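# Fetch cart into yellow bay, close sliding door

## Task

Go into the adjoining room, get the utility cart and park it in the yellow taped bay so that each of its four wheels sits fully inside the tape and none touches it. The cart's load has to remain on it, with nothing overhanging its edges. After that, close the sliding door completely. Slamming the door while opening or closing it counts as failure, as does the robot tipping over or finishing tilted. Anything that stays in place only because the robot is holding it does not count.

## Robot and tools

Robot: a Hello Robot Stretch 4, about 1.6 m tall, with one arm. It has an omni-wheel base (rim within 0.23 m of the base origin), a lift on a vertical mast, an arm that telescopes forward, a three-joint wrist (yaw, pitch, roll) and a two-finger gripper. Something may occasionally nudge a loose object.

Frames: the base frame sits on the floor under the base centre, x forward, y left, z up. hand_pose is reported in this frame as a point between the open fingertips; with all wrist joints at 0 its axes line up with the base frame, and the printed position may be slightly off. The odometry frame is the base frame as it was when the scene began. base_odometry comes from wheel turns only, so slipping shows as travel; heading is positive leftward, -3.142 to 3.142.

execute_actions: argument "actions" is a list holding one action or none (empty = just report state and images). An action has "base", "joints" or both, plus optional "pace" and "contact_limits"; or it is {"end_of_arm": "enable_torque"} alone. All parts start together. "base" takes exactly one relative command, an offset from where the base last measured itself: {"translate_m": d} straight drive, metres, forward positive, -2 to 2; {"strafe_m": d} sideways, metres, left positive, -2 to 2; {"rotate_rad": d} spin in place, radians, counter-clockwise positive, -3.2 to 3.2. "joints" is one object of absolute targets by name (not offsets): lift_m 0 to 1.2 m; arm_m 0 to 0.55 m extension; wrist_yaw_rad -1.134 to 4.276 (0 forward, positive left, 3.14 folded back, above 3.4 the arm may block); wrist_pitch_rad -1.117 to 4.259 (0 level, 1.57 pointing down); wrist_roll_rad -1.117 to 4.259 (positive = clockwise seen from behind); gripper_m -0.038 to 0.141 m fingertip gap (negative means fingers press together). Done tolerances: lift and arm ±0.004, yaw and roll ±0.02, pitch ±0.05, gripper ±0.004. Joint targets past a limit are clipped and reported; other out-of-range values or unknown keys reject the whole call. "pace": "slow", "default", "fast" or "max" (base up to 0.1/0.3/0.4/0.6 m/s and 1/2/3/4 rad/s; with lift above 0.2 these drop, to 0.3 m/s and 1 rad/s at 1.2). "contact_limits": {"arm_m": value} from 0 (gentlest) to 0.75 (hardest), default 0.5, sets how hard the arm may push before a contact stop. "cameras": list of head_camera, head_left_camera, head_right_camera, wrist_camera or "all"; omitted/null means all, [] none. One action runs at most 15 s. A joint or base left out of an action may still be driving toward an earlier target without the statuses showing it. If a result reports a stop, later execute_actions, wait and finished_scene calls in the same reply are skipped.

wait: {"seconds": 0 to 10}; commands nothing, returns state and images. zoom_image: {"camera": name, "region": [x0, y0, x1, y1]} in pixels of that camera's latest full image, origin top-left, at most 504 by 504. finished_scene: {"scene": current scene number}; irreversible, reports success; the goal must hold afterwards without the robot.

Cameras: head_camera at the mast top looks forward and down (turn the base to aim it); head_left_camera and head_right_camera are fisheyes beside it looking more steeply down and showing base and arm; wrist_camera looks along the fingers, fingertips near the bottom of its image.

Result lines: lidar_m is 12 rough distances (m) in 30-degree sectors, 1st straight ahead, counter-clockwise (4th left, 7th rear, 10th right); "-" means nothing seen or closer than 0.25 m; it sees from about 0.15 m up, misses glass and thin legs and much behind. wrist_depth_mm is a 7x7 grid of median depths, 100 to 2000 mm, top-left first, "-" unknown; the robot's own body appears. turned_by_wheels vs turned_by_imu differing by over about 0.1 rad signals a collision or slip, with heading error roughly their difference. base_tilt in degrees (forward, right positive) has a fixed bias up to about 1.5. motor_effort is percent of max, positive toward larger joint values, bracketed number the action's peak (noisy); wheel_0..2 positive means turning right. on_its_own lists what you did not command; "held at" is a held target. Statuses: done; off_target (resting away, maybe still pushing); contact_stop_at_<key> (blocked; lift, arm or wheels go slack, lift may sink, base may roll); limit_stop_at_<name>; limit_stop_at_tilt (leaning over 6 degrees, lift/arm/wheels slack until it levels); limit_stop_at_own_body (self-collision guard, often with pitch below -0.2 and roll below -0.4 or above 4; move away from the body); time_out; torque_fault (a wrist or gripper motor went limp, resend {"end_of_arm": "enable_torque"}). Slack parts hold again once commanded.

Gripping: command a gap smaller than the object; smaller squeezes harder and pulls the object in by up to a third of the difference. Neither the reading nor "done" proves a grasp; check gripper effort. Stuck fingertips on a surface: raise the lift. To unfold at scene start, send lift_m 0.4 with wrist_yaw_rad 0.

Avoid: tipping (turning or driving with over 1 kg held and arm_m above 0.2, especially fast; strong pushes or pulls with a high gripper or high contact limit), slamming the door, drops, hard impacts, overloading a level gripper (about 2 kg) and pressing the gripper into things with base or arm moves, which trips torque faults. Push and pull the cart and door gently with low contact limits and slow pace.

Each tool is called after "Request:" as name(argument=value, ...), one argument or row to a line, values as JSON.

## Session

Request:
execute_actions(
  actions=[],
)

Scene clock: 0.00 s.
base_odometry: x=+0.000 y=+0.000 heading=+0.000 (m, m, rad; odometry frame)
turned_by_wheels: +0.000 (rad since the last result)
turned_by_imu: +0.000 (rad since the last result)
base_tilt: forward=-0.4 right=+0.2 (deg)
lidar_m: 0.87 1.03 0.86 0.86 1.02 1.08 1.09 1.29 2.26 1.67 1.05 0.84
base_status: not commanded
joint_positions: lift_m=+0.248 arm_m=-0.003 wrist_yaw_rad=+3.143 wrist_pitch_rad=+0.018 wrist_roll_rad=+0.015 gripper_m=+0.057
joint_status: not commanded
motor_effort: lift_m=+18 arm_m=+0 wrist_yaw_rad=-2 wrist_pitch_rad=-7 wrist_roll_rad=+0 gripper_m=-3 wheel_0=+1 wheel_1=+0 wheel_2=+0 (%)
hand_pose: x=-0.1202 y=+0.0870 z=+0.4205 quat_wxyz=(-0.001, -0.009, +0.008, +1.000) (m; base frame)
wrist_depth_mm: - 137 1281 1281 1182 1098 1025 / - 121 159 1281 1160 1098 1042 / - 123 161 1229 1182 1118 1042 / 111 138 224 1255 1182 1118 1042 / 222 1464 1336 1281 1182 1098 1060 / 1537 1464 195 1281 192 1098 1042 / 1060 1042 1138 144 1098 991 1042
pictures: head_camera, head_left_camera, head_right_camera, wrist_camera
Images, in order (width x height): head_camera 420x560, head_left_camera 420x672, head_right_camera 420x672, wrist_camera 616x392.

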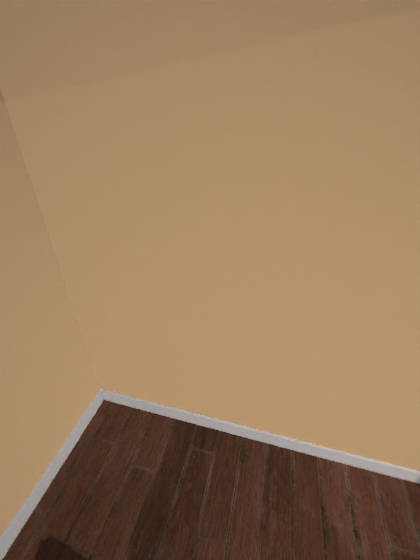

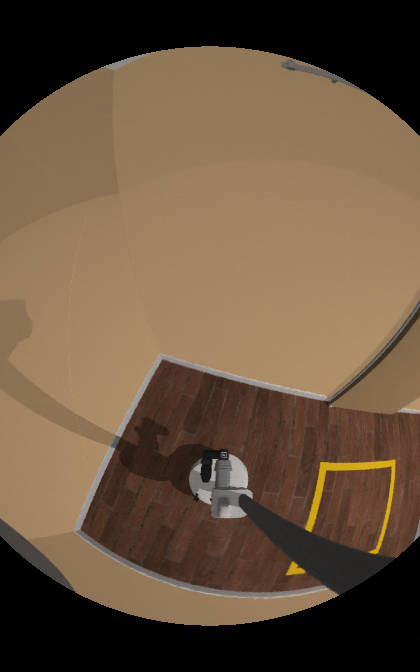

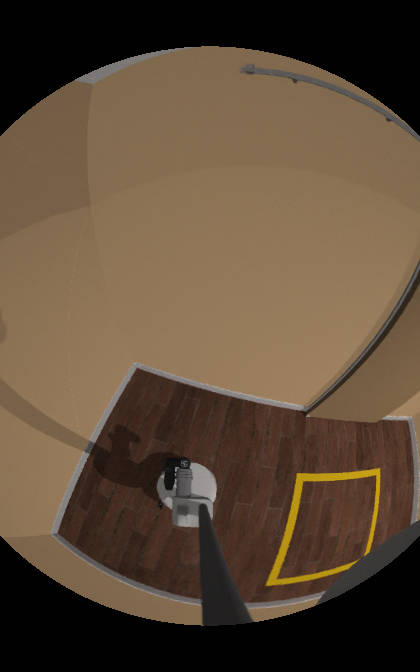

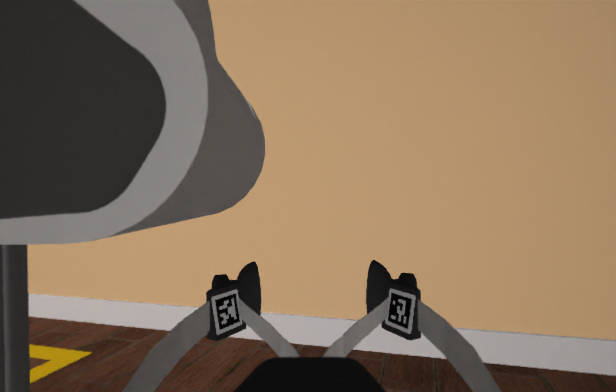

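Request:
execute_actions(
  actions=[
    {"base":{"rotate_rad":-1.0}},
  ],
)

Request:
execute_actions(
  actions=[
    {"base":{"rotate_rad":-1.2}},
  ],
)

Scene clock: 5.20 s.
base_odometry: x=+0.000 y=+0.000 heading=-0.999 (m, m, rad; odometry frame)
turned_by_wheels: -0.999 (rad since the last result)
turned_by_imu: -1.007 (rad since the last result)
base_tilt: forward=-0.4 right=+0.2 (deg)
lidar_m: 1.01 0.86 0.89 0.98 0.85 0.86 1.08 1.08 1.07 1.33 2.49 1.52
base_status: done
joint_positions: lift_m=+0.248 arm_m=-0.003 wrist_yaw_rad=+3.143 wrist_pitch_rad=+0.018 wrist_roll_rad=+0.015 gripper_m=+0.057
joint_status: not commanded
motor_effort: lift_m=+18(18) arm_m=+0(0) wrist_yaw_rad=-2(2) wrist_pitch_rad=-7(8) wrist_roll_rad=+0(1) gripper_m=-5(1) wheel_0=+3(5) wheel_1=+3(11) wheel_2=+3(7) (%)
hand_pose: x=-0.1202 y=+0.0870 z=+0.4205 quat_wxyz=(-0.001, -0.009, +0.008, +1.000) (m; base frame)
wrist_depth_mm: - 137 1397 1366 1098 904 768 / - 122 159 1366 1098 904 788 / - 122 161 1397 1118 917 788 / 111 138 223 1397 1118 904 778 / 221 1182 1397 1430 1098 917 768 / 1060 1182 195 1366 192 904 788 / 1042 1042 1160 144 1060 854 788
pictures: head_camera, head_left_camera, head_right_camera, wrist_camera
Images, in order (width x height): head_camera 420x560, head_left_camera 420x672, head_right_camera 420x672, wrist_camera 616x392.

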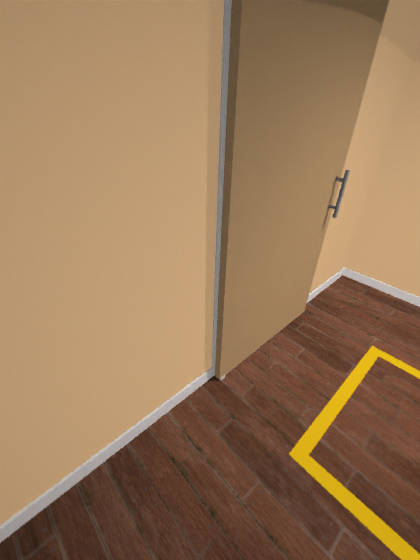

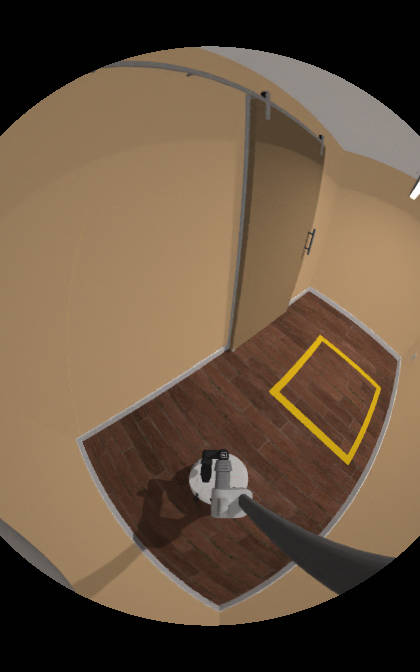

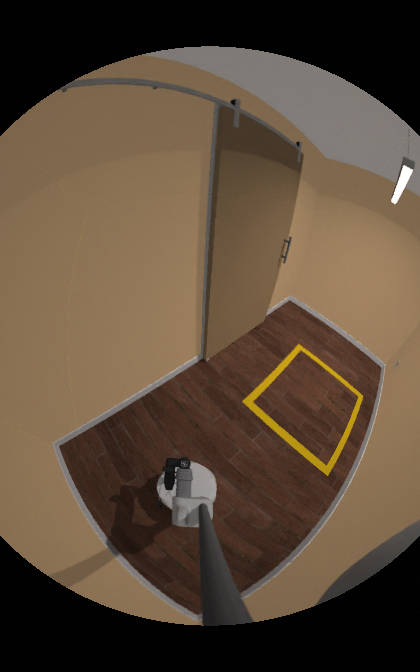

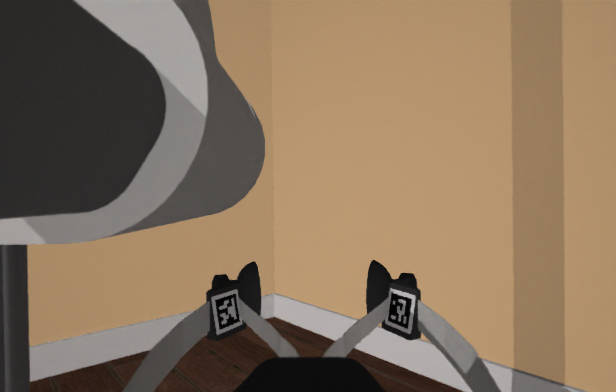

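Scene clock: 7.03 s.
base_odometry: x=+0.000 y=+0.000 heading=-2.199 (m, m, rad; odometry frame)
turned_by_wheels: -1.199 (rad since the last result)
turned_by_imu: -1.207 (rad since the last result)
base_tilt: forward=-0.3 right=+0.2 (deg)
lidar_m: 1.91 2.01 1.09 0.89 0.88 1.01 0.88 0.85 0.97 1.10 1.07 1.23
base_status: done
joint_positions: lift_m=+0.248 arm_m=-0.003 wrist_yaw_rad=+3.143 wrist_pitch_rad=+0.018 wrist_roll_rad=+0.015 gripper_m=+0.057
joint_status: not commanded
motor_effort: lift_m=+18(18) arm_m=+0(0) wrist_yaw_rad=-2(2) wrist_pitch_rad=-8(8) wrist_roll_rad=-1(0) gripper_m=-2(4) wheel_0=+3(6) wheel_1=+3(8) wheel_2=+3(8) (%)
hand_pose: x=-0.1202 y=+0.0870 z=+0.4205 quat_wxyz=(-0.001, -0.009, +0.008, +1.000) (m; base frame)
wrist_depth_mm: - 137 1042 1098 1229 1138 904 / - 121 159 1118 1205 1160 917 / - 123 161 1118 1205 1160 904 / 111 138 223 1098 1182 1160 917 / 222 931 1042 1098 1205 1160 904 / 904 976 195 1098 192 1160 917 / 891 931 991 143 1118 991 917
pictures: head_camera, head_left_camera, head_right_camera, wrist_camera
Images, in order (width x height): head_camera 420x560, head_left_camera 420x672, head_right_camera 420x672, wrist_camera 616x392.

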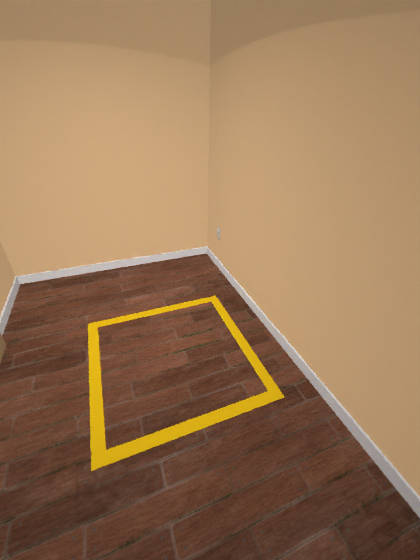

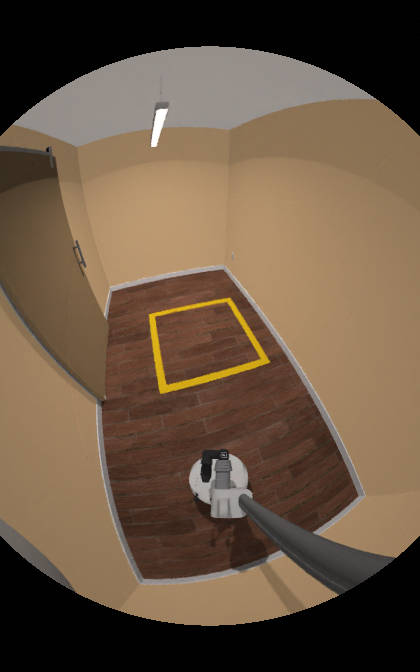

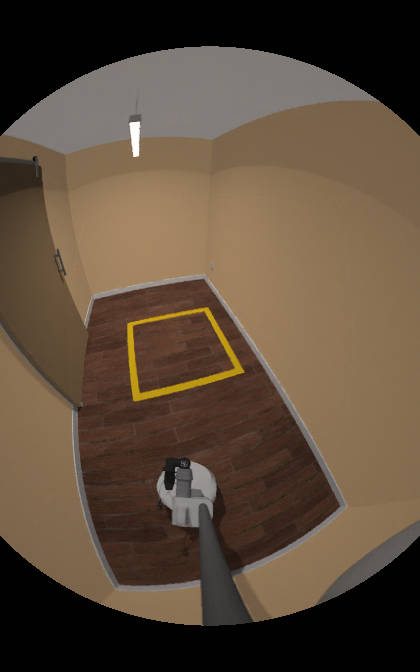

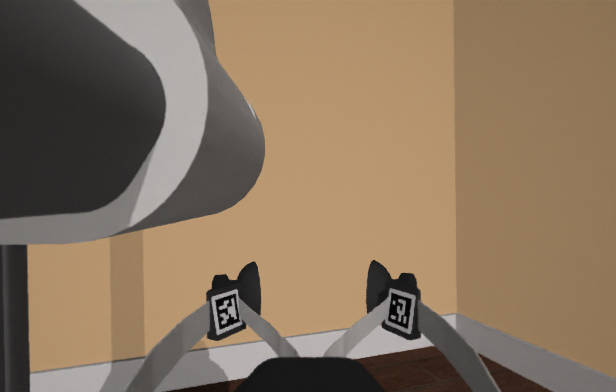

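Request:
execute_actions(
  actions=[
    {"base":{"rotate_rad":0.36},"joints":{"lift_m":0.75,"wrist_yaw_rad":0}},
  ],
)

Request:
execute_actions(
  actions=[
    {"base":{"translate_m":1.2},"joints":{"wrist_yaw_rad":1.57}},
  ],
)

Scene clock: 21.73 s.
base_odometry: x=+0.000 y=+0.000 heading=-1.839 (m, m, rad; odometry frame)
turned_by_wheels: +0.360 (rad since the last result)
turned_by_imu: +0.360 (rad since the last result)
base_tilt: forward=-0.4 right=+0.3 (deg)
lidar_m: 2.83 1.20 0.91 0.87 0.94 0.89 0.87 0.92 1.16 1.08 1.13 1.57
base_status: done
joint_positions: lift_m=+0.750 arm_m=-0.003 wrist_yaw_rad=+0.000 wrist_pitch_rad=+0.018 wrist_roll_rad=+0.015 gripper_m=+0.057
joint_status: all done
motor_effort: lift_m=+22(22) arm_m=+0(0) wrist_yaw_rad=-3(8) wrist_pitch_rad=-9(7) wrist_roll_rad=+0(0) gripper_m=-2(1) wheel_0=-1(6) wheel_1=-2(10) wheel_2=-2(7) (%)
hand_pose: x=+0.4568 y=-0.0873 z=+0.9226 quat_wxyz=(+1.000, +0.008, +0.009, +0.000) (m; base frame)
wrist_depth_mm: 1366 - - - - - 1537 / 1366 - - - - - 1537 / 1366 - - - - - 1576 / 1308 - - - - - 1576 / 1336 - - - - - 1618 / 1336 - 195 - 192 - 1576 / 1308 1756 - 144 - 1983 1576
pictures: head_camera, head_left_camera, head_right_camera, wrist_camera
Images, in order (width x height): head_camera 420x560, head_left_camera 420x672, head_right_camera 420x672, wrist_camera 616x392.

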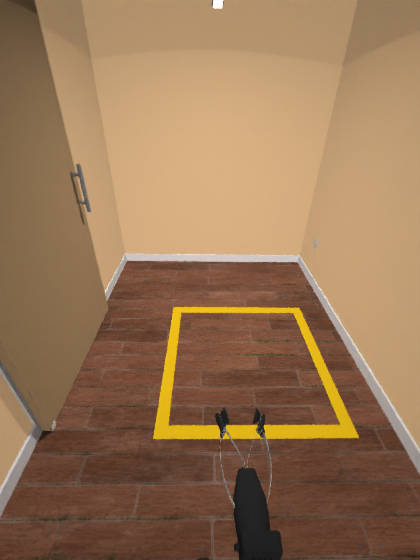

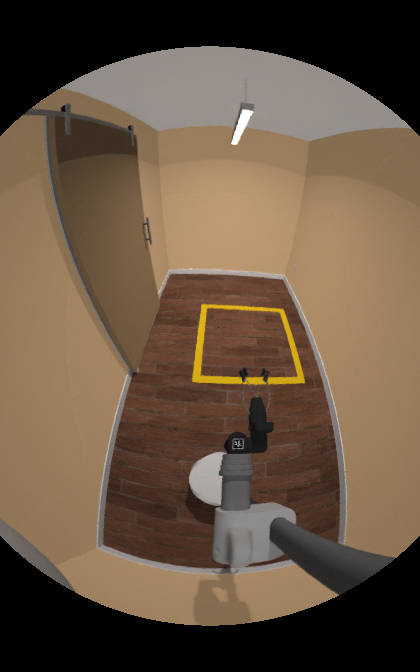

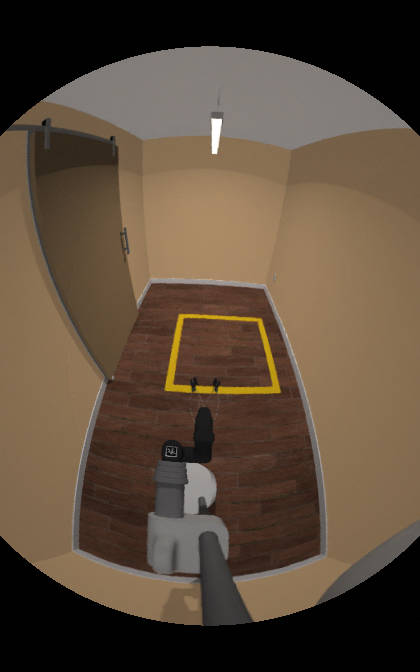

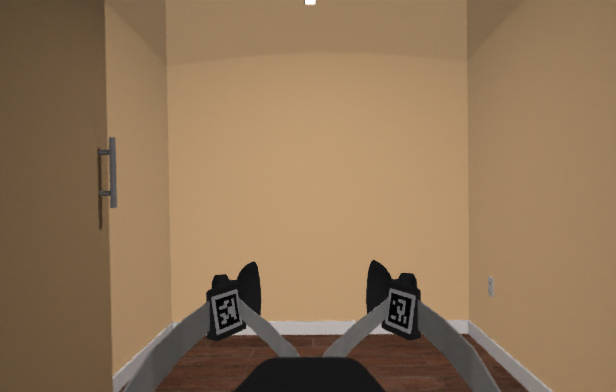

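Scene clock: 27.20 s.
base_odometry: x=-0.318 y=-1.157 heading=-1.839 (m, m, rad; odometry frame)
turned_by_wheels: +0.000 (rad since the last result)
turned_by_imu: -0.005 (rad since the last result)
base_tilt: forward=-0.4 right=+0.3 (deg)
lidar_m: 1.64 1.27 0.84 0.80 0.86 1.27 2.05 1.57 1.15 1.08 1.14 1.58
base_status: done
joint_positions: lift_m=+0.750 arm_m=-0.003 wrist_yaw_rad=+1.570 wrist_pitch_rad=+0.018 wrist_roll_rad=+0.015 gripper_m=+0.057
joint_status: all done
motor_effort: lift_m=+21(22) arm_m=+0(0) wrist_yaw_rad=-2(2) wrist_pitch_rad=-7(5) wrist_roll_rad=+0(0) gripper_m=-3(4) wheel_0=+0(5) wheel_1=+1(3) wheel_2=+1(10) (%)
hand_pose: x=+0.2560 y=+0.2884 z=+0.9227 quat_wxyz=(+0.707, -0.001, +0.012, +0.707) (m; base frame)
wrist_depth_mm: 798 778 778 778 768 778 798 / 788 798 788 788 788 778 809 / 798 788 788 788 788 788 768 / 798 798 788 778 778 788 778 / 788 788 798 788 778 778 778 / 854 798 195 788 193 768 778 / 866 809 788 144 788 788 778
pictures: head_camera, head_left_camera, head_right_camera, wrist_camera
Images, in order (width x height): head_camera 420x560, head_left_camera 420x672, head_right_camera 420x672, wrist_camera 616x392.

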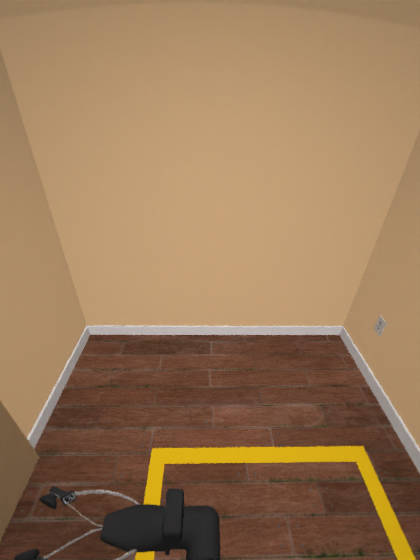

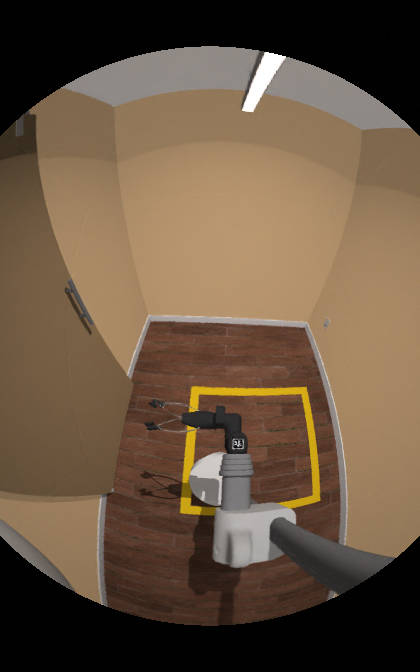

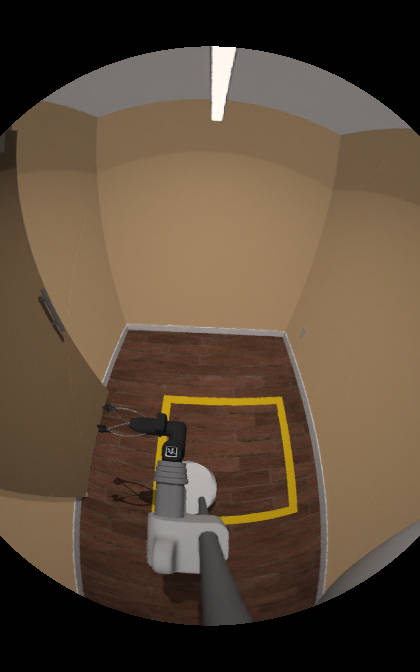

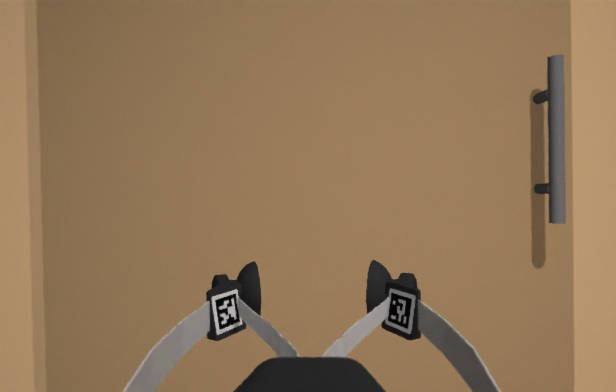

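Request:
execute_actions(
  actions=[
    {"base":{"translate_m":0.43},"joints":{"lift_m":0.85,"gripper_m":0.12}},
  ],
)

Request:
execute_actions(
  actions=[
    {"base":{"strafe_m":0.25}},
  ],
)

Scene clock: 38.73 s.
base_odometry: x=-0.432 y=-1.572 heading=-1.839 (m, m, rad; odometry frame)
turned_by_wheels: +0.000 (rad since the last result)
turned_by_imu: -0.003 (rad since the last result)
base_tilt: forward=-0.4 right=+0.1 (deg)
lidar_m: 1.22 1.27 0.80 0.78 0.86 1.24 2.49 1.58 1.13 1.08 1.15 1.28
base_status: done
joint_positions: lift_m=+0.850 arm_m=-0.003 wrist_yaw_rad=+1.570 wrist_pitch_rad=+0.018 wrist_roll_rad=+0.015 gripper_m=+0.120
joint_status: all done
motor_effort: lift_m=+22(23) arm_m=+0(0) wrist_yaw_rad=-2(2) wrist_pitch_rad=-5(6) wrist_roll_rad=-1(0) gripper_m=-1(3) wheel_0=+2(5) wheel_1=+2(8) wheel_2=+0(11) (%)
hand_pose: x=+0.2560 y=+0.2884 z=+1.0226 quat_wxyz=(+0.707, -0.001, +0.012, +0.707) (m; base frame)
wrist_depth_mm: 798 788 778 788 842 842 842 / 798 798 788 778 831 842 842 / 788 788 788 798 866 854 854 / 788 788 798 788 854 842 842 / 798 788 788 798 842 854 842 / 798 778 788 788 831 214 854 / 809 798 788 142 866 842 854
pictures: head_camera, head_left_camera, head_right_camera, wrist_camera
Images, in order (width x height): head_camera 420x560, head_left_camera 420x672, head_right_camera 420x672, wrist_camera 616x392.

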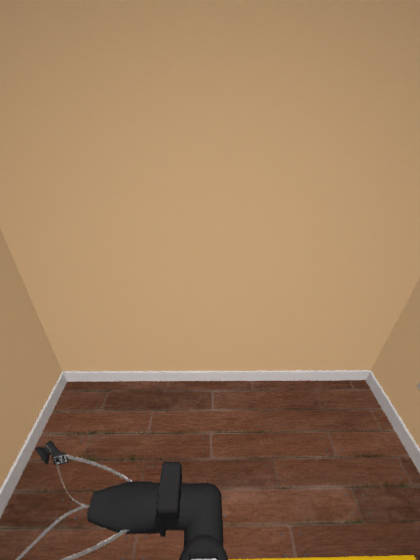

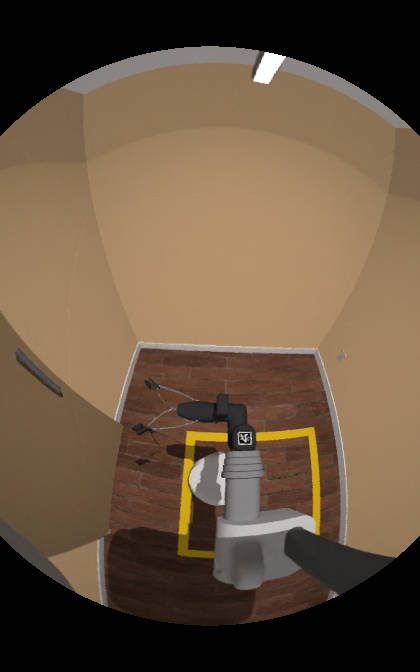

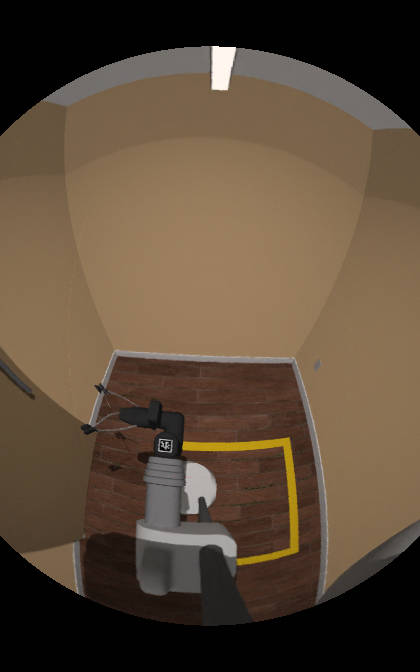

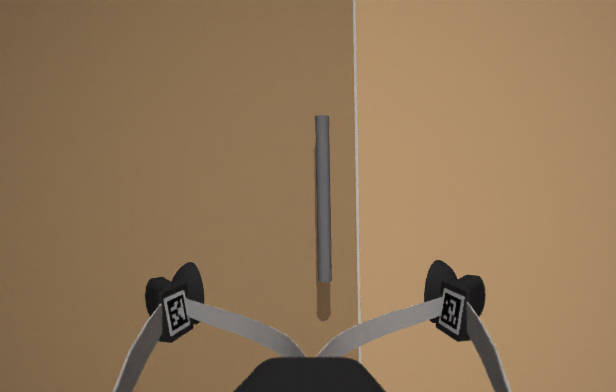

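Scene clock: 40.87 s.
base_odometry: x=-0.191 y=-1.638 heading=-1.839 (m, m, rad; odometry frame)
turned_by_wheels: +0.000 (rad since the last result)
turned_by_imu: -0.002 (rad since the last result)
base_tilt: forward=-0.3 right=+0.2 (deg)
lidar_m: 1.21 0.92 0.58 0.56 0.59 0.81 2.50 1.93 1.40 1.33 1.40 1.27
base_status: done
joint_positions: lift_m=+0.850 arm_m=-0.003 wrist_yaw_rad=+1.570 wrist_pitch_rad=+0.018 wrist_roll_rad=+0.015 gripper_m=+0.120
joint_status: not commanded
motor_effort: lift_m=+22(22) arm_m=+0(1) wrist_yaw_rad=-2(3) wrist_pitch_rad=-6(6) wrist_roll_rad=+0(0) gripper_m=+0(1) wheel_0=+1(8) wheel_1=-1(9) wheel_2=+0(1) (%)
hand_pose: x=+0.2560 y=+0.2884 z=+1.0226 quat_wxyz=(+0.707, -0.001, +0.012, +0.707) (m; base frame)
wrist_depth_mm: 530 539 525 535 597 591 591 / 535 535 535 530 597 591 591 / 535 535 535 535 597 585 591 / 539 535 535 535 591 603 591 / 539 539 530 539 597 597 597 / 535 544 530 535 539 213 597 / 539 539 539 142 597 603 591
pictures: head_camera, head_left_camera, head_right_camera, wrist_camera
Images, in order (width x height): head_camera 420x560, head_left_camera 420x672, head_right_camera 420x672, wrist_camera 616x392.

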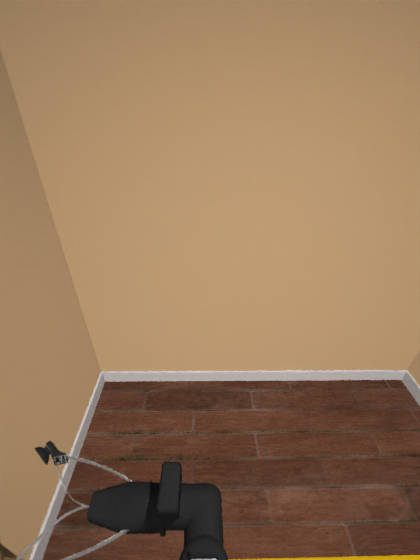

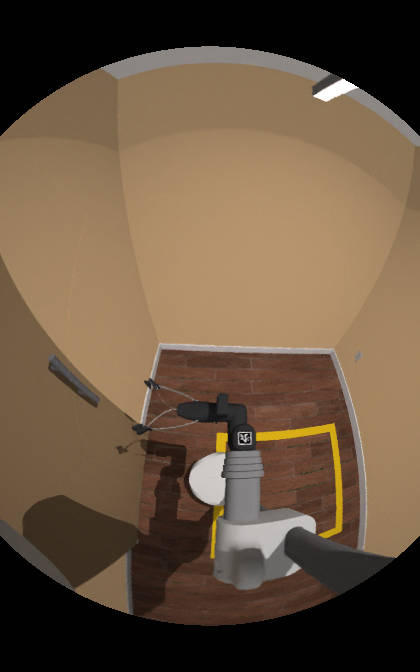

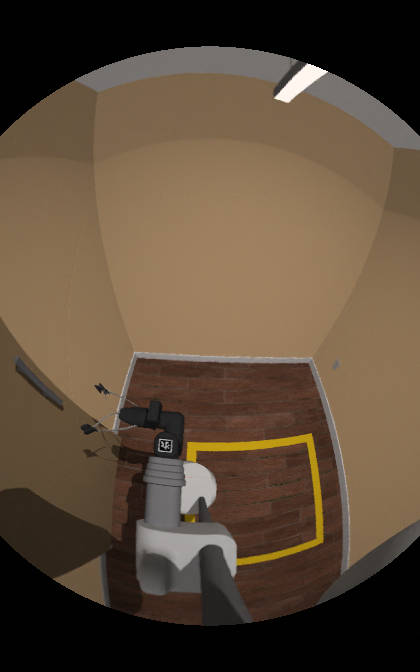

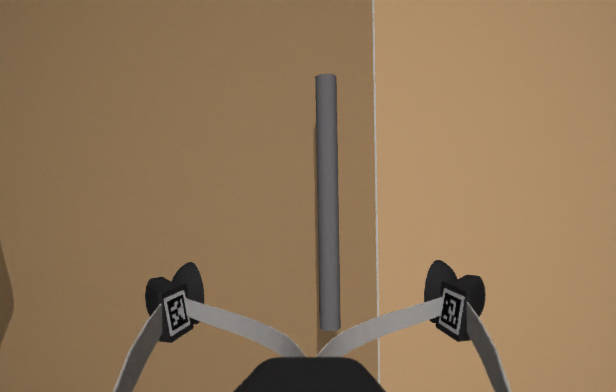

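Request:
execute_actions(
  actions=[
    {"base":{"strafe_m":0.2},"pace":"slow"},
  ],
  cameras=["wrist_camera","head_left_camera"],
)

Request:
execute_actions(
  actions=[
    {"base":{"translate_m":-0.3},"pace":"slow"},
  ],
  cameras=["wrist_camera","head_left_camera"],
)

Scene clock: 50.20 s.
base_odometry: x=+0.002 y=-1.691 heading=-1.839 (m, m, rad; odometry frame)
turned_by_wheels: +0.000 (rad since the last result)
turned_by_imu: -0.003 (rad since the last result)
base_tilt: forward=-0.3 right=+0.2 (deg)
lidar_m: 1.21 0.64 0.38 0.33 0.39 0.54 1.74 2.19 1.62 1.53 1.60 1.25
base_status: done
joint_positions: lift_m=+0.850 arm_m=-0.003 wrist_yaw_rad=+1.570 wrist_pitch_rad=+0.018 wrist_roll_rad=+0.015 gripper_m=+0.120
joint_status: not commanded
motor_effort: lift_m=+22(22) arm_m=+0(0) wrist_yaw_rad=-2(3) wrist_pitch_rad=-9(8) wrist_roll_rad=+0(0) gripper_m=+1(0) wheel_0=-1(6) wheel_1=+2(9) wheel_2=+0(0) (%)
hand_pose: x=+0.2560 y=+0.2884 z=+1.0226 quat_wxyz=(+0.707, -0.001, +0.012, +0.707) (m; base frame)
wrist_depth_mm: 334 332 332 327 329 389 394 / 334 332 330 330 329 392 397 / 334 336 330 332 330 394 397 / 336 332 334 332 332 397 397 / 336 334 332 332 330 397 394 / 336 336 334 332 334 214 397 / 336 336 334 141 332 397 397
pictures: head_left_camera, wrist_camera
Images, in order (width x height): head_left_camera 420x672, wrist_camera 616x392.

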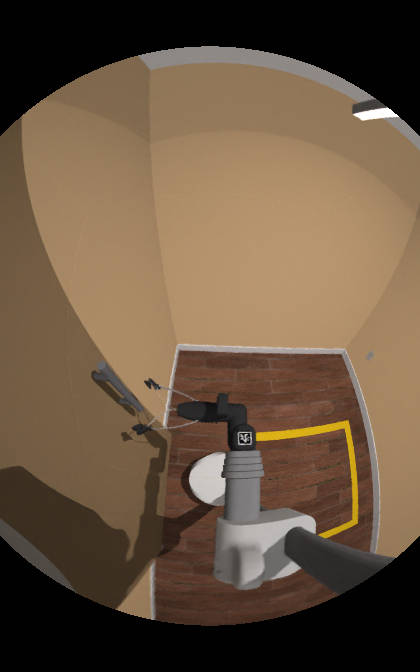

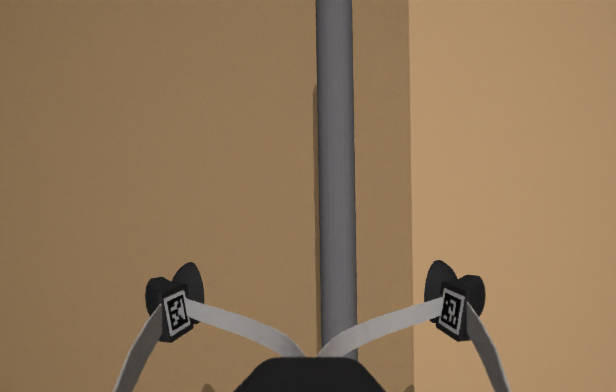

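Scene clock: 54.50 s.
base_odometry: x=+0.081 y=-1.402 heading=-1.839 (m, m, rad; odometry frame)
turned_by_wheels: +0.000 (rad since the last result)
turned_by_imu: -0.001 (rad since the last result)
base_tilt: forward=-0.4 right=+0.2 (deg)
lidar_m: 1.51 0.55 0.38 0.35 0.39 0.54 1.75 2.21 1.62 1.54 1.62 1.57
base_status: done
joint_positions: lift_m=+0.850 arm_m=-0.003 wrist_yaw_rad=+1.570 wrist_pitch_rad=+0.018 wrist_roll_rad=+0.015 gripper_m=+0.120
joint_status: not commanded
motor_effort: lift_m=+22(22) arm_m=+0(0) wrist_yaw_rad=-3(2) wrist_pitch_rad=-9(8) wrist_roll_rad=+0(0) gripper_m=-1(2) wheel_0=-2(3) wheel_1=-3(6) wheel_2=+2(7) (%)
hand_pose: x=+0.2560 y=+0.2884 z=+1.0226 quat_wxyz=(+0.707, -0.001, +0.012, +0.707) (m; base frame)
wrist_depth_mm: 332 334 330 330 329 327 327 / 334 332 330 332 329 329 325 / 334 332 332 329 330 327 327 / 334 332 330 334 332 329 327 / 334 336 334 332 329 330 330 / 334 336 332 334 332 213 330 / 336 332 336 142 332 330 329
pictures: head_left_camera, wrist_camera
Images, in order (width x height): head_left_camera 420x672, wrist_camera 616x392.

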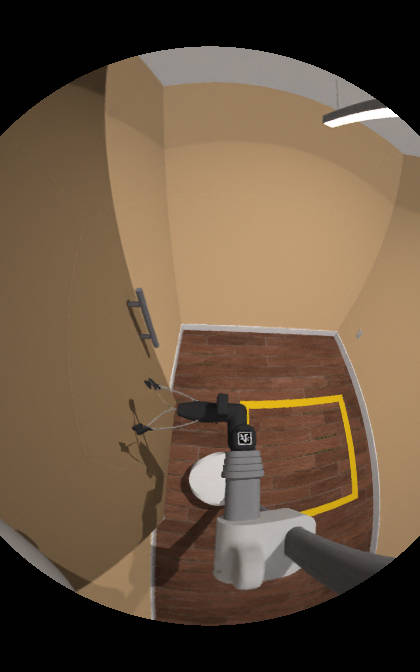

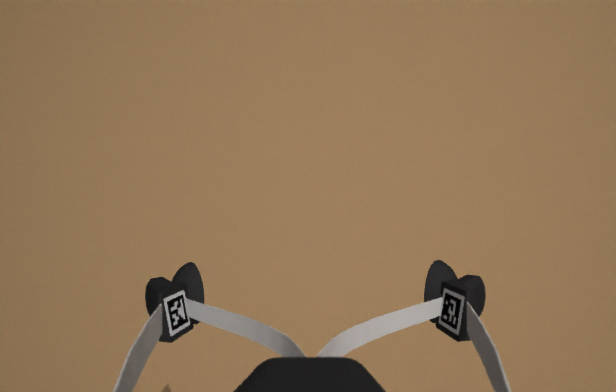

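Request:
execute_actions(
  actions=[
    {"base":{"translate_m":0.3}},
  ],
  cameras=[],
)

Request:
execute_actions(
  actions=[
    {"base":{"strafe_m":0.085},"pace":"slow"},
  ],
  cameras=["wrist_camera","head_left_camera"],
)

Request:
execute_actions(
  actions=[
    {"base":{"translate_m":-0.3},"pace":"slow"},
  ],
  cameras=["wrist_camera","head_left_camera"],
)

Scene clock: 64.60 s.
base_odometry: x=+0.002 y=-1.691 heading=-1.839 (m, m, rad; odometry frame)
turned_by_wheels: +0.000 (rad since the last result)
turned_by_imu: -0.002 (rad since the last result)
base_tilt: forward=-0.5 right=+0.2 (deg)
lidar_m: 1.20 0.62 0.36 0.35 0.38 0.55 1.75 2.24 1.60 1.53 1.62 1.26
base_status: done
joint_positions: lift_m=+0.850 arm_m=-0.003 wrist_yaw_rad=+1.570 wrist_pitch_rad=+0.018 wrist_roll_rad=+0.015 gripper_m=+0.120
joint_status: not commanded
motor_effort: lift_m=+22(22) arm_m=+0(1) wrist_yaw_rad=-1(2) wrist_pitch_rad=-8(8) wrist_roll_rad=-1(1) gripper_m=-1(1) wheel_0=+2(5) wheel_1=+2(6) wheel_2=+0(9) (%)
hand_pose: x=+0.2560 y=+0.2884 z=+1.0226 quat_wxyz=(+0.707, -0.001, +0.012, +0.707) (m; base frame)
wrist_depth_mm: 336 332 330 327 327 392 392 / 334 332 330 329 332 394 394 / 336 332 334 330 330 399 394 / 336 332 330 332 332 397 394 / 334 332 334 332 329 397 399 / 336 334 332 332 332 214 399 / 336 338 334 141 334 397 397
pictures: none
No camera images: the call's "cameras" was empty. Leave "cameras" out to get every camera's image.

Scene clock: 66.60 s.
base_odometry: x=+0.084 y=-1.713 heading=-1.839 (m, m, rad; odometry frame)
turned_by_wheels: +0.000 (rad since the last result)
turned_by_imu: -0.001 (rad since the last result)
base_tilt: forward=-0.4 right=+0.2 (deg)
lidar_m: 1.20 0.35 0.29 0.27 0.29 0.41 1.42 2.35 1.70 1.61 1.69 1.26
base_status: done
joint_positions: lift_m=+0.850 arm_m=-0.003 wrist_yaw_rad=+1.570 wrist_pitch_rad=+0.018 wrist_roll_rad=+0.015 gripper_m=+0.120
joint_status: not commanded
motor_effort: lift_m=+22(22) arm_m=+0(0) wrist_yaw_rad=-2(2) wrist_pitch_rad=-7(7) wrist_roll_rad=+0(0) gripper_m=-3(1) wheel_0=-2(6) wheel_1=+1(7) wheel_2=+0(0) (%)
hand_pose: x=+0.2560 y=+0.2884 z=+1.0226 quat_wxyz=(+0.707, -0.001, +0.012, +0.707) (m; base frame)
wrist_depth_mm: 248 246 246 245 245 307 310 / 247 246 245 246 245 310 310 / 248 248 247 246 244 312 309 / 248 248 248 246 246 312 310 / 249 250 248 247 245 312 312 / 249 249 247 249 185 214 312 / 251 250 250 142 247 312 314
pictures: head_left_camera, wrist_camera
Images, in order (width x height): head_left_camera 420x672, wrist_camera 616x392.

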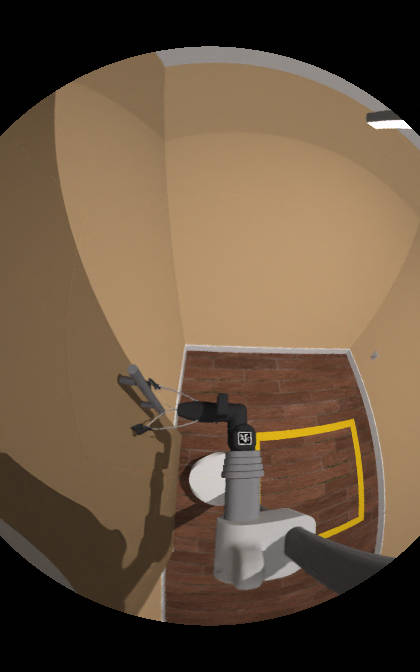

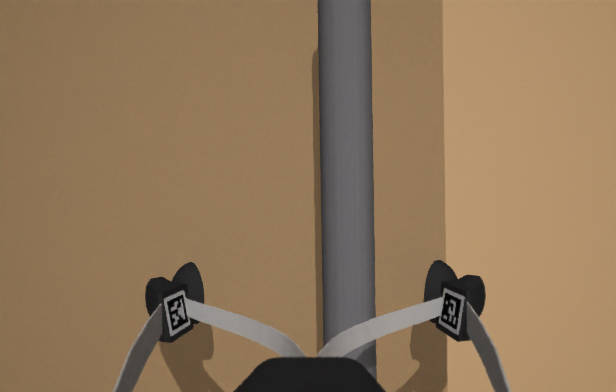

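Scene clock: 70.87 s.
base_odometry: x=+0.163 y=-1.425 heading=-1.840 (m, m, rad; odometry frame)
turned_by_wheels: -0.001 (rad since the last result)
turned_by_imu: -0.018 (rad since the last result)
base_tilt: forward=-0.4 right=+0.3 (deg)
lidar_m: 1.51 0.38 0.28 0.26 0.28 0.39 1.38 2.29 1.69 1.63 1.71 1.59
base_status: done
joint_positions: lift_m=+0.850 arm_m=-0.002 wrist_yaw_rad=+1.553 wrist_pitch_rad=+0.019 wrist_roll_rad=+0.015 gripper_m=+0.120
joint_status: not commanded
on_its_own: wrist_yaw_rad is at rest, and its effort (+47) is outside its rest range (-13 to +13)
motor_effort: lift_m=+22(22) arm_m=-3(3) wrist_yaw_rad=+47(97) wrist_pitch_rad=-8(9) wrist_roll_rad=+1(1) gripper_m=-7(17) wheel_0=-9(16) wheel_1=-7(17) wheel_2=+2(8) (%)
hand_pose: x=+0.2615 y=+0.2868 z=+1.0225 quat_wxyz=(+0.713, -0.001, +0.012, +0.701) (m; base frame)
wrist_depth_mm: 240 243 244 246 247 250 1863 / 243 243 245 247 247 250 1863 / 241 245 244 248 248 251 1863 / 243 244 247 248 250 251 1863 / 243 245 246 247 249 251 1921 / 243 245 247 249 249 181 1863 / 244 246 248 155 186 253 1863
pictures: head_left_camera, wrist_camera
Images, in order (width x height): head_left_camera 420x672, wrist_camera 616x392.

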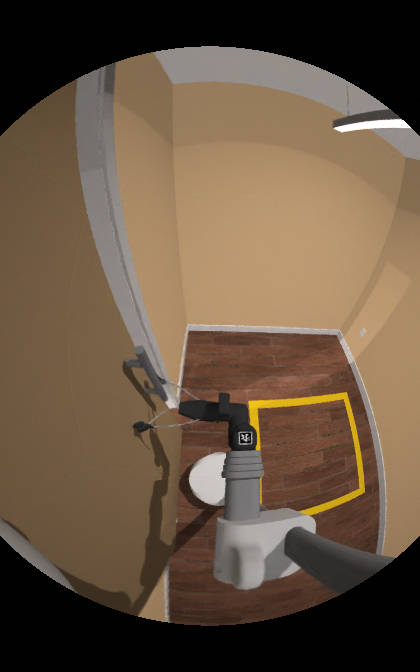

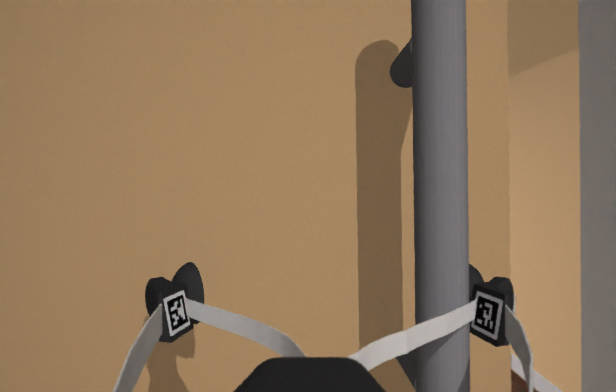

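Request:
execute_actions(
  actions=[
    {"base":{"translate_m":-0.75},"pace":"slow"},
  ],
  cameras=["wrist_camera","head_left_camera"],
)

Scene clock: 85.67 s.
base_odometry: x=+0.364 y=-0.702 heading=-1.842 (m, m, rad; odometry frame)
turned_by_wheels: -0.002 (rad since the last result)
turned_by_imu: -0.243 (rad since the last result)
base_tilt: forward=-0.3 right=+0.2 (deg)
lidar_m: 2.20 0.37 0.25 0.25 0.25 0.25 0.41 1.51 1.75 1.72 1.72 2.00
base_status: done
joint_positions: lift_m=+0.850 arm_m=-0.002 wrist_yaw_rad=+1.549 wrist_pitch_rad=+0.018 wrist_roll_rad=+0.014 gripper_m=+0.120
joint_status: not commanded
on_its_own: wrist_yaw_rad is at rest, and its effort (+60) is outside its rest range (-13 to +13)
motor_effort: lift_m=+22(22) arm_m=-3(3) wrist_yaw_rad=+60(83) wrist_pitch_rad=-7(11) wrist_roll_rad=+2(5) gripper_m=-7(8) wheel_0=-26(29) wheel_1=-3(14) wheel_2=-2(9) (%)
hand_pose: x=+0.2627 y=+0.2864 z=+1.0227 quat_wxyz=(+0.715, -0.001, +0.011, +0.699) (m; base frame)
wrist_depth_mm: 200 213 226 241 250 - - / 202 213 225 241 235 - - / 201 213 226 241 253 - - / 202 213 227 242 253 - - / 202 213 228 242 255 - - / 200 204 227 243 253 189 - / 166 212 223 239 194 1921 -
pictures: head_left_camera, wrist_camera
Images, in order (width x height): head_left_camera 420x672, wrist_camera 616x392.

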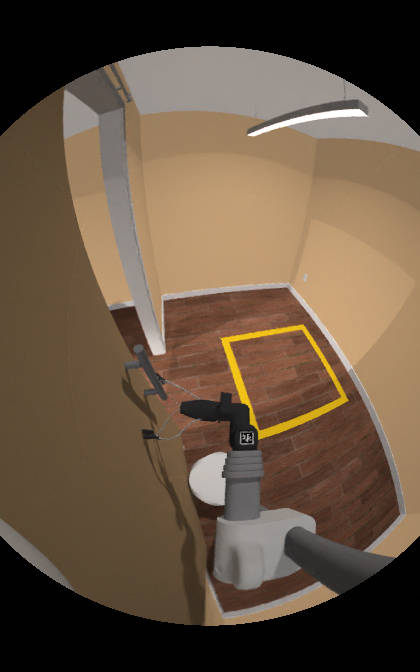

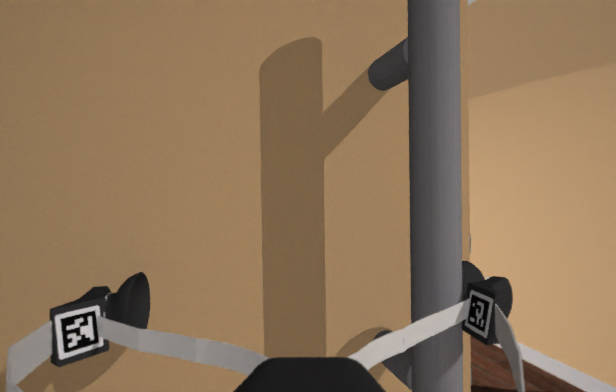

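Request:
execute_actions(
  actions=[
    {"base":{"strafe_m":-0.25},"pace":"slow"},
  ],
  cameras=[],
)

Request:
execute_actions(
  actions=[
    {"base":{"rotate_rad":0.27},"joints":{"wrist_yaw_rad":0,"gripper_m":0.0}},
  ],
  cameras=[],
)

Request:
execute_actions(
  actions=[
    {"base":{"translate_m":0.9}},
  ],
  cameras=[],
)

Request:
execute_actions(
  actions=[
    {"base":{"rotate_rad":3.14}},
  ],
)

Scene clock: 104.37 s.
base_odometry: x=+0.123 y=-0.635 heading=-1.842 (m, m, rad; odometry frame)
turned_by_wheels: +0.000 (rad since the last result)
turned_by_imu: -0.017 (rad since the last result)
base_tilt: forward=-0.4 right=+0.2 (deg)
lidar_m: 2.27 1.40 0.52 0.42 0.40 0.47 1.02 1.43 1.68 1.47 1.48 1.73
base_status: done
joint_positions: lift_m=+0.850 arm_m=-0.002 wrist_yaw_rad=+1.570 wrist_pitch_rad=+0.018 wrist_roll_rad=+0.015 gripper_m=+0.120
joint_status: not commanded
motor_effort: lift_m=+22(22) arm_m=-3(3) wrist_yaw_rad=-2(57) wrist_pitch_rad=-4(10) wrist_roll_rad=+1(1) gripper_m=+1(13) wheel_0=+2(23) wheel_1=-3(18) wheel_2=+0(3) (%)
hand_pose: x=+0.2566 y=+0.2884 z=+1.0226 quat_wxyz=(+0.707, -0.001, +0.012, +0.707) (m; base frame)
wrist_depth_mm: 410 433 452 480 512 - - / 410 430 449 480 517 - - / 407 427 452 484 512 - - / 410 433 455 484 508 - - / 413 430 455 480 517 - - / 407 427 449 484 433 215 - / 413 430 459 141 517 - -
pictures: none
No camera images: the call's "cameras" was empty. Leave "cameras" out to get every camera's image.

Scene clock: 106.43 s.
base_odometry: x=+0.123 y=-0.635 heading=-1.573 (m, m, rad; odometry frame)
turned_by_wheels: +0.270 (rad since the last result)
turned_by_imu: +0.271 (rad since the last result)
base_tilt: forward=-0.4 right=+0.2 (deg)
lidar_m: 2.01 0.56 0.42 0.40 0.43 0.64 1.45 1.52 1.54 1.46 1.54 2.12
base_status: done
joint_positions: lift_m=+0.850 arm_m=-0.002 wrist_yaw_rad=+0.000 wrist_pitch_rad=+0.018 wrist_roll_rad=+0.015 gripper_m=+0.000
joint_status: all done
motor_effort: lift_m=+22(22) arm_m=-3(3) wrist_yaw_rad=-4(9) wrist_pitch_rad=-7(7) wrist_roll_rad=+1(1) gripper_m=-6(3) wheel_0=+1(6) wheel_1=+0(8) wheel_2=-1(8) (%)
hand_pose: x=+0.4573 y=-0.0873 z=+1.0226 quat_wxyz=(+1.000, +0.007, +0.009, +0.000) (m; base frame)
wrist_depth_mm: - 1336 - - - - - / - 1308 - - - - - / - 1336 - - - - - / - 1397 - - - - - / - 1308 - - - - - / - 1308 1983 195 - - - / - 1160 - - - - -
pictures: none
No camera images: the call's "cameras" was empty. Leave "cameras" out to get every camera's image.

Scene clock: 110.90 s.
base_odometry: x=+0.121 y=-1.535 heading=-1.572 (m, m, rad; odometry frame)
turned_by_wheels: +0.000 (rad since the last result)
turned_by_imu: -0.004 (rad since the last result)
base_tilt: forward=-0.4 right=+0.2 (deg)
lidar_m: 1.36 0.72 0.66 1.55 0.58 0.54 2.04 2.15 1.55 1.47 1.55 1.44
base_status: done
joint_positions: lift_m=+0.850 arm_m=-0.002 wrist_yaw_rad=+0.000 wrist_pitch_rad=+0.018 wrist_roll_rad=+0.015 gripper_m=+0.000
joint_status: not commanded
motor_effort: lift_m=+22(22) arm_m=-3(3) wrist_yaw_rad=-2(3) wrist_pitch_rad=-10(8) wrist_roll_rad=+1(0) gripper_m=-8(4) wheel_0=+0(6) wheel_1=+1(5) wheel_2=+2(10) (%)
hand_pose: x=+0.4573 y=-0.0874 z=+1.0226 quat_wxyz=(+1.000, +0.007, +0.009, +0.000) (m; base frame)
wrist_depth_mm: 904 1182 1182 1182 1160 1160 1182 / 891 1182 1160 1205 1182 1182 1182 / 878 1205 1160 1182 1160 1160 1182 / 917 1182 1160 1229 1205 1182 1182 / 904 1182 1182 1182 1182 1160 1182 / 891 1182 1182 195 1182 1160 1160 / 891 1160 1182 1182 1205 1160 1205
pictures: none
No camera images: the call's "cameras" was empty. Leave "cameras" out to get every camera's image.

Scene clock: 113.77 s.
base_odometry: x=+0.121 y=-1.535 heading=+1.567 (m, m, rad; odometry frame)
turned_by_wheels: +3.140 (rad since the last result)
turned_by_imu: +3.158 (rad since the last result)
base_tilt: forward=-0.3 right=+0.3 (deg)
lidar_m: 1.92 2.17 1.54 1.47 1.52 1.42 1.38 0.75 0.68 1.57 0.57 0.57
base_status: done
joint_positions: lift_m=+0.850 arm_m=-0.002 wrist_yaw_rad=+0.000 wrist_pitch_rad=+0.018 wrist_roll_rad=+0.015 gripper_m=+0.000
joint_status: not commanded
motor_effort: lift_m=+21(22) arm_m=-3(3) wrist_yaw_rad=-3(2) wrist_pitch_rad=-8(9) wrist_roll_rad=+1(1) gripper_m=-10(6) wheel_0=+0(8) wheel_1=-2(11) wheel_2=+0(9) (%)
hand_pose: x=+0.4573 y=-0.0874 z=+1.0226 quat_wxyz=(+1.000, +0.007, +0.009, +0.000) (m; base frame)
wrist_depth_mm: - - - - 1921 798 544 / - - - - 1921 809 549 / - - - - 1983 809 549 / - - - - 1983 820 554 / - - - - 1983 820 559 / - - - 195 1138 820 559 / - - - - 1708 723 559
pictures: head_camera, head_left_camera, head_right_camera, wrist_camera
Images, in order (width x height): head_camera 420x560, head_left_camera 420x672, head_right_camera 420x672, wrist_camera 616x392.

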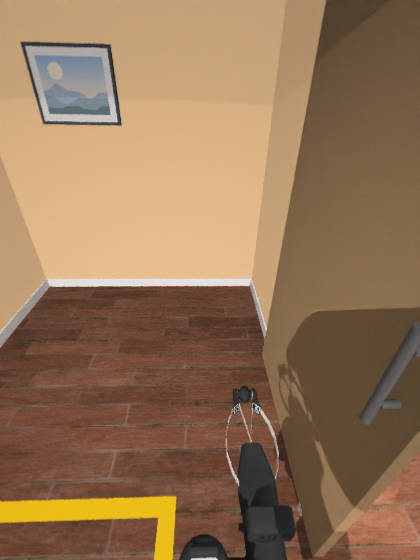

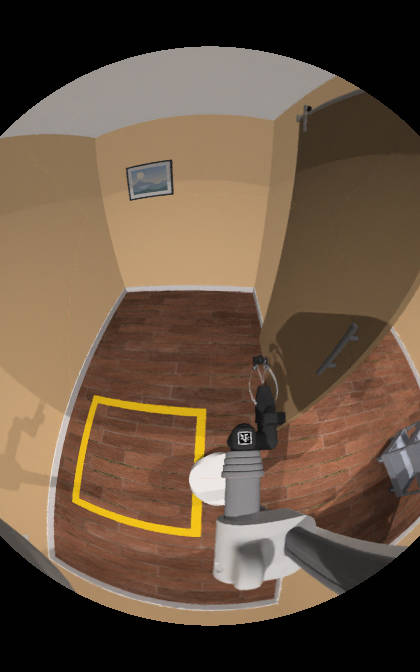

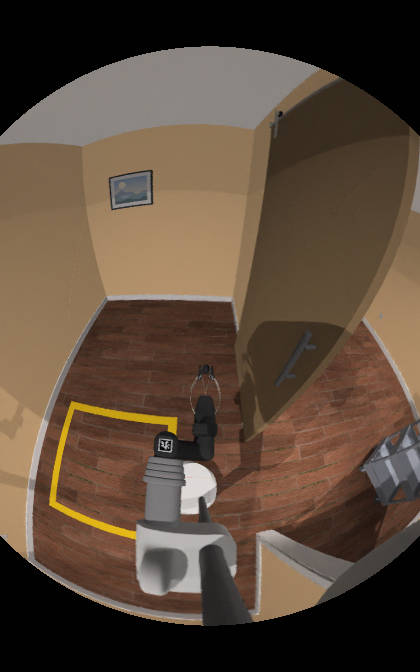

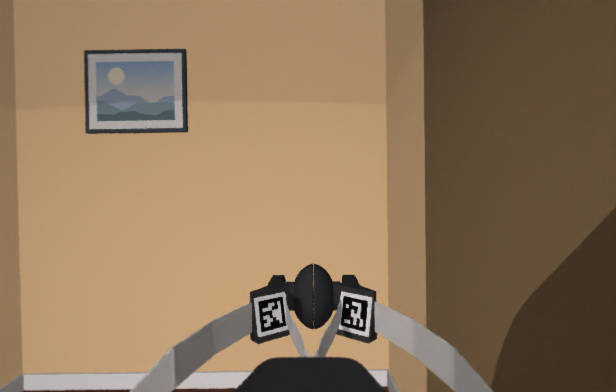

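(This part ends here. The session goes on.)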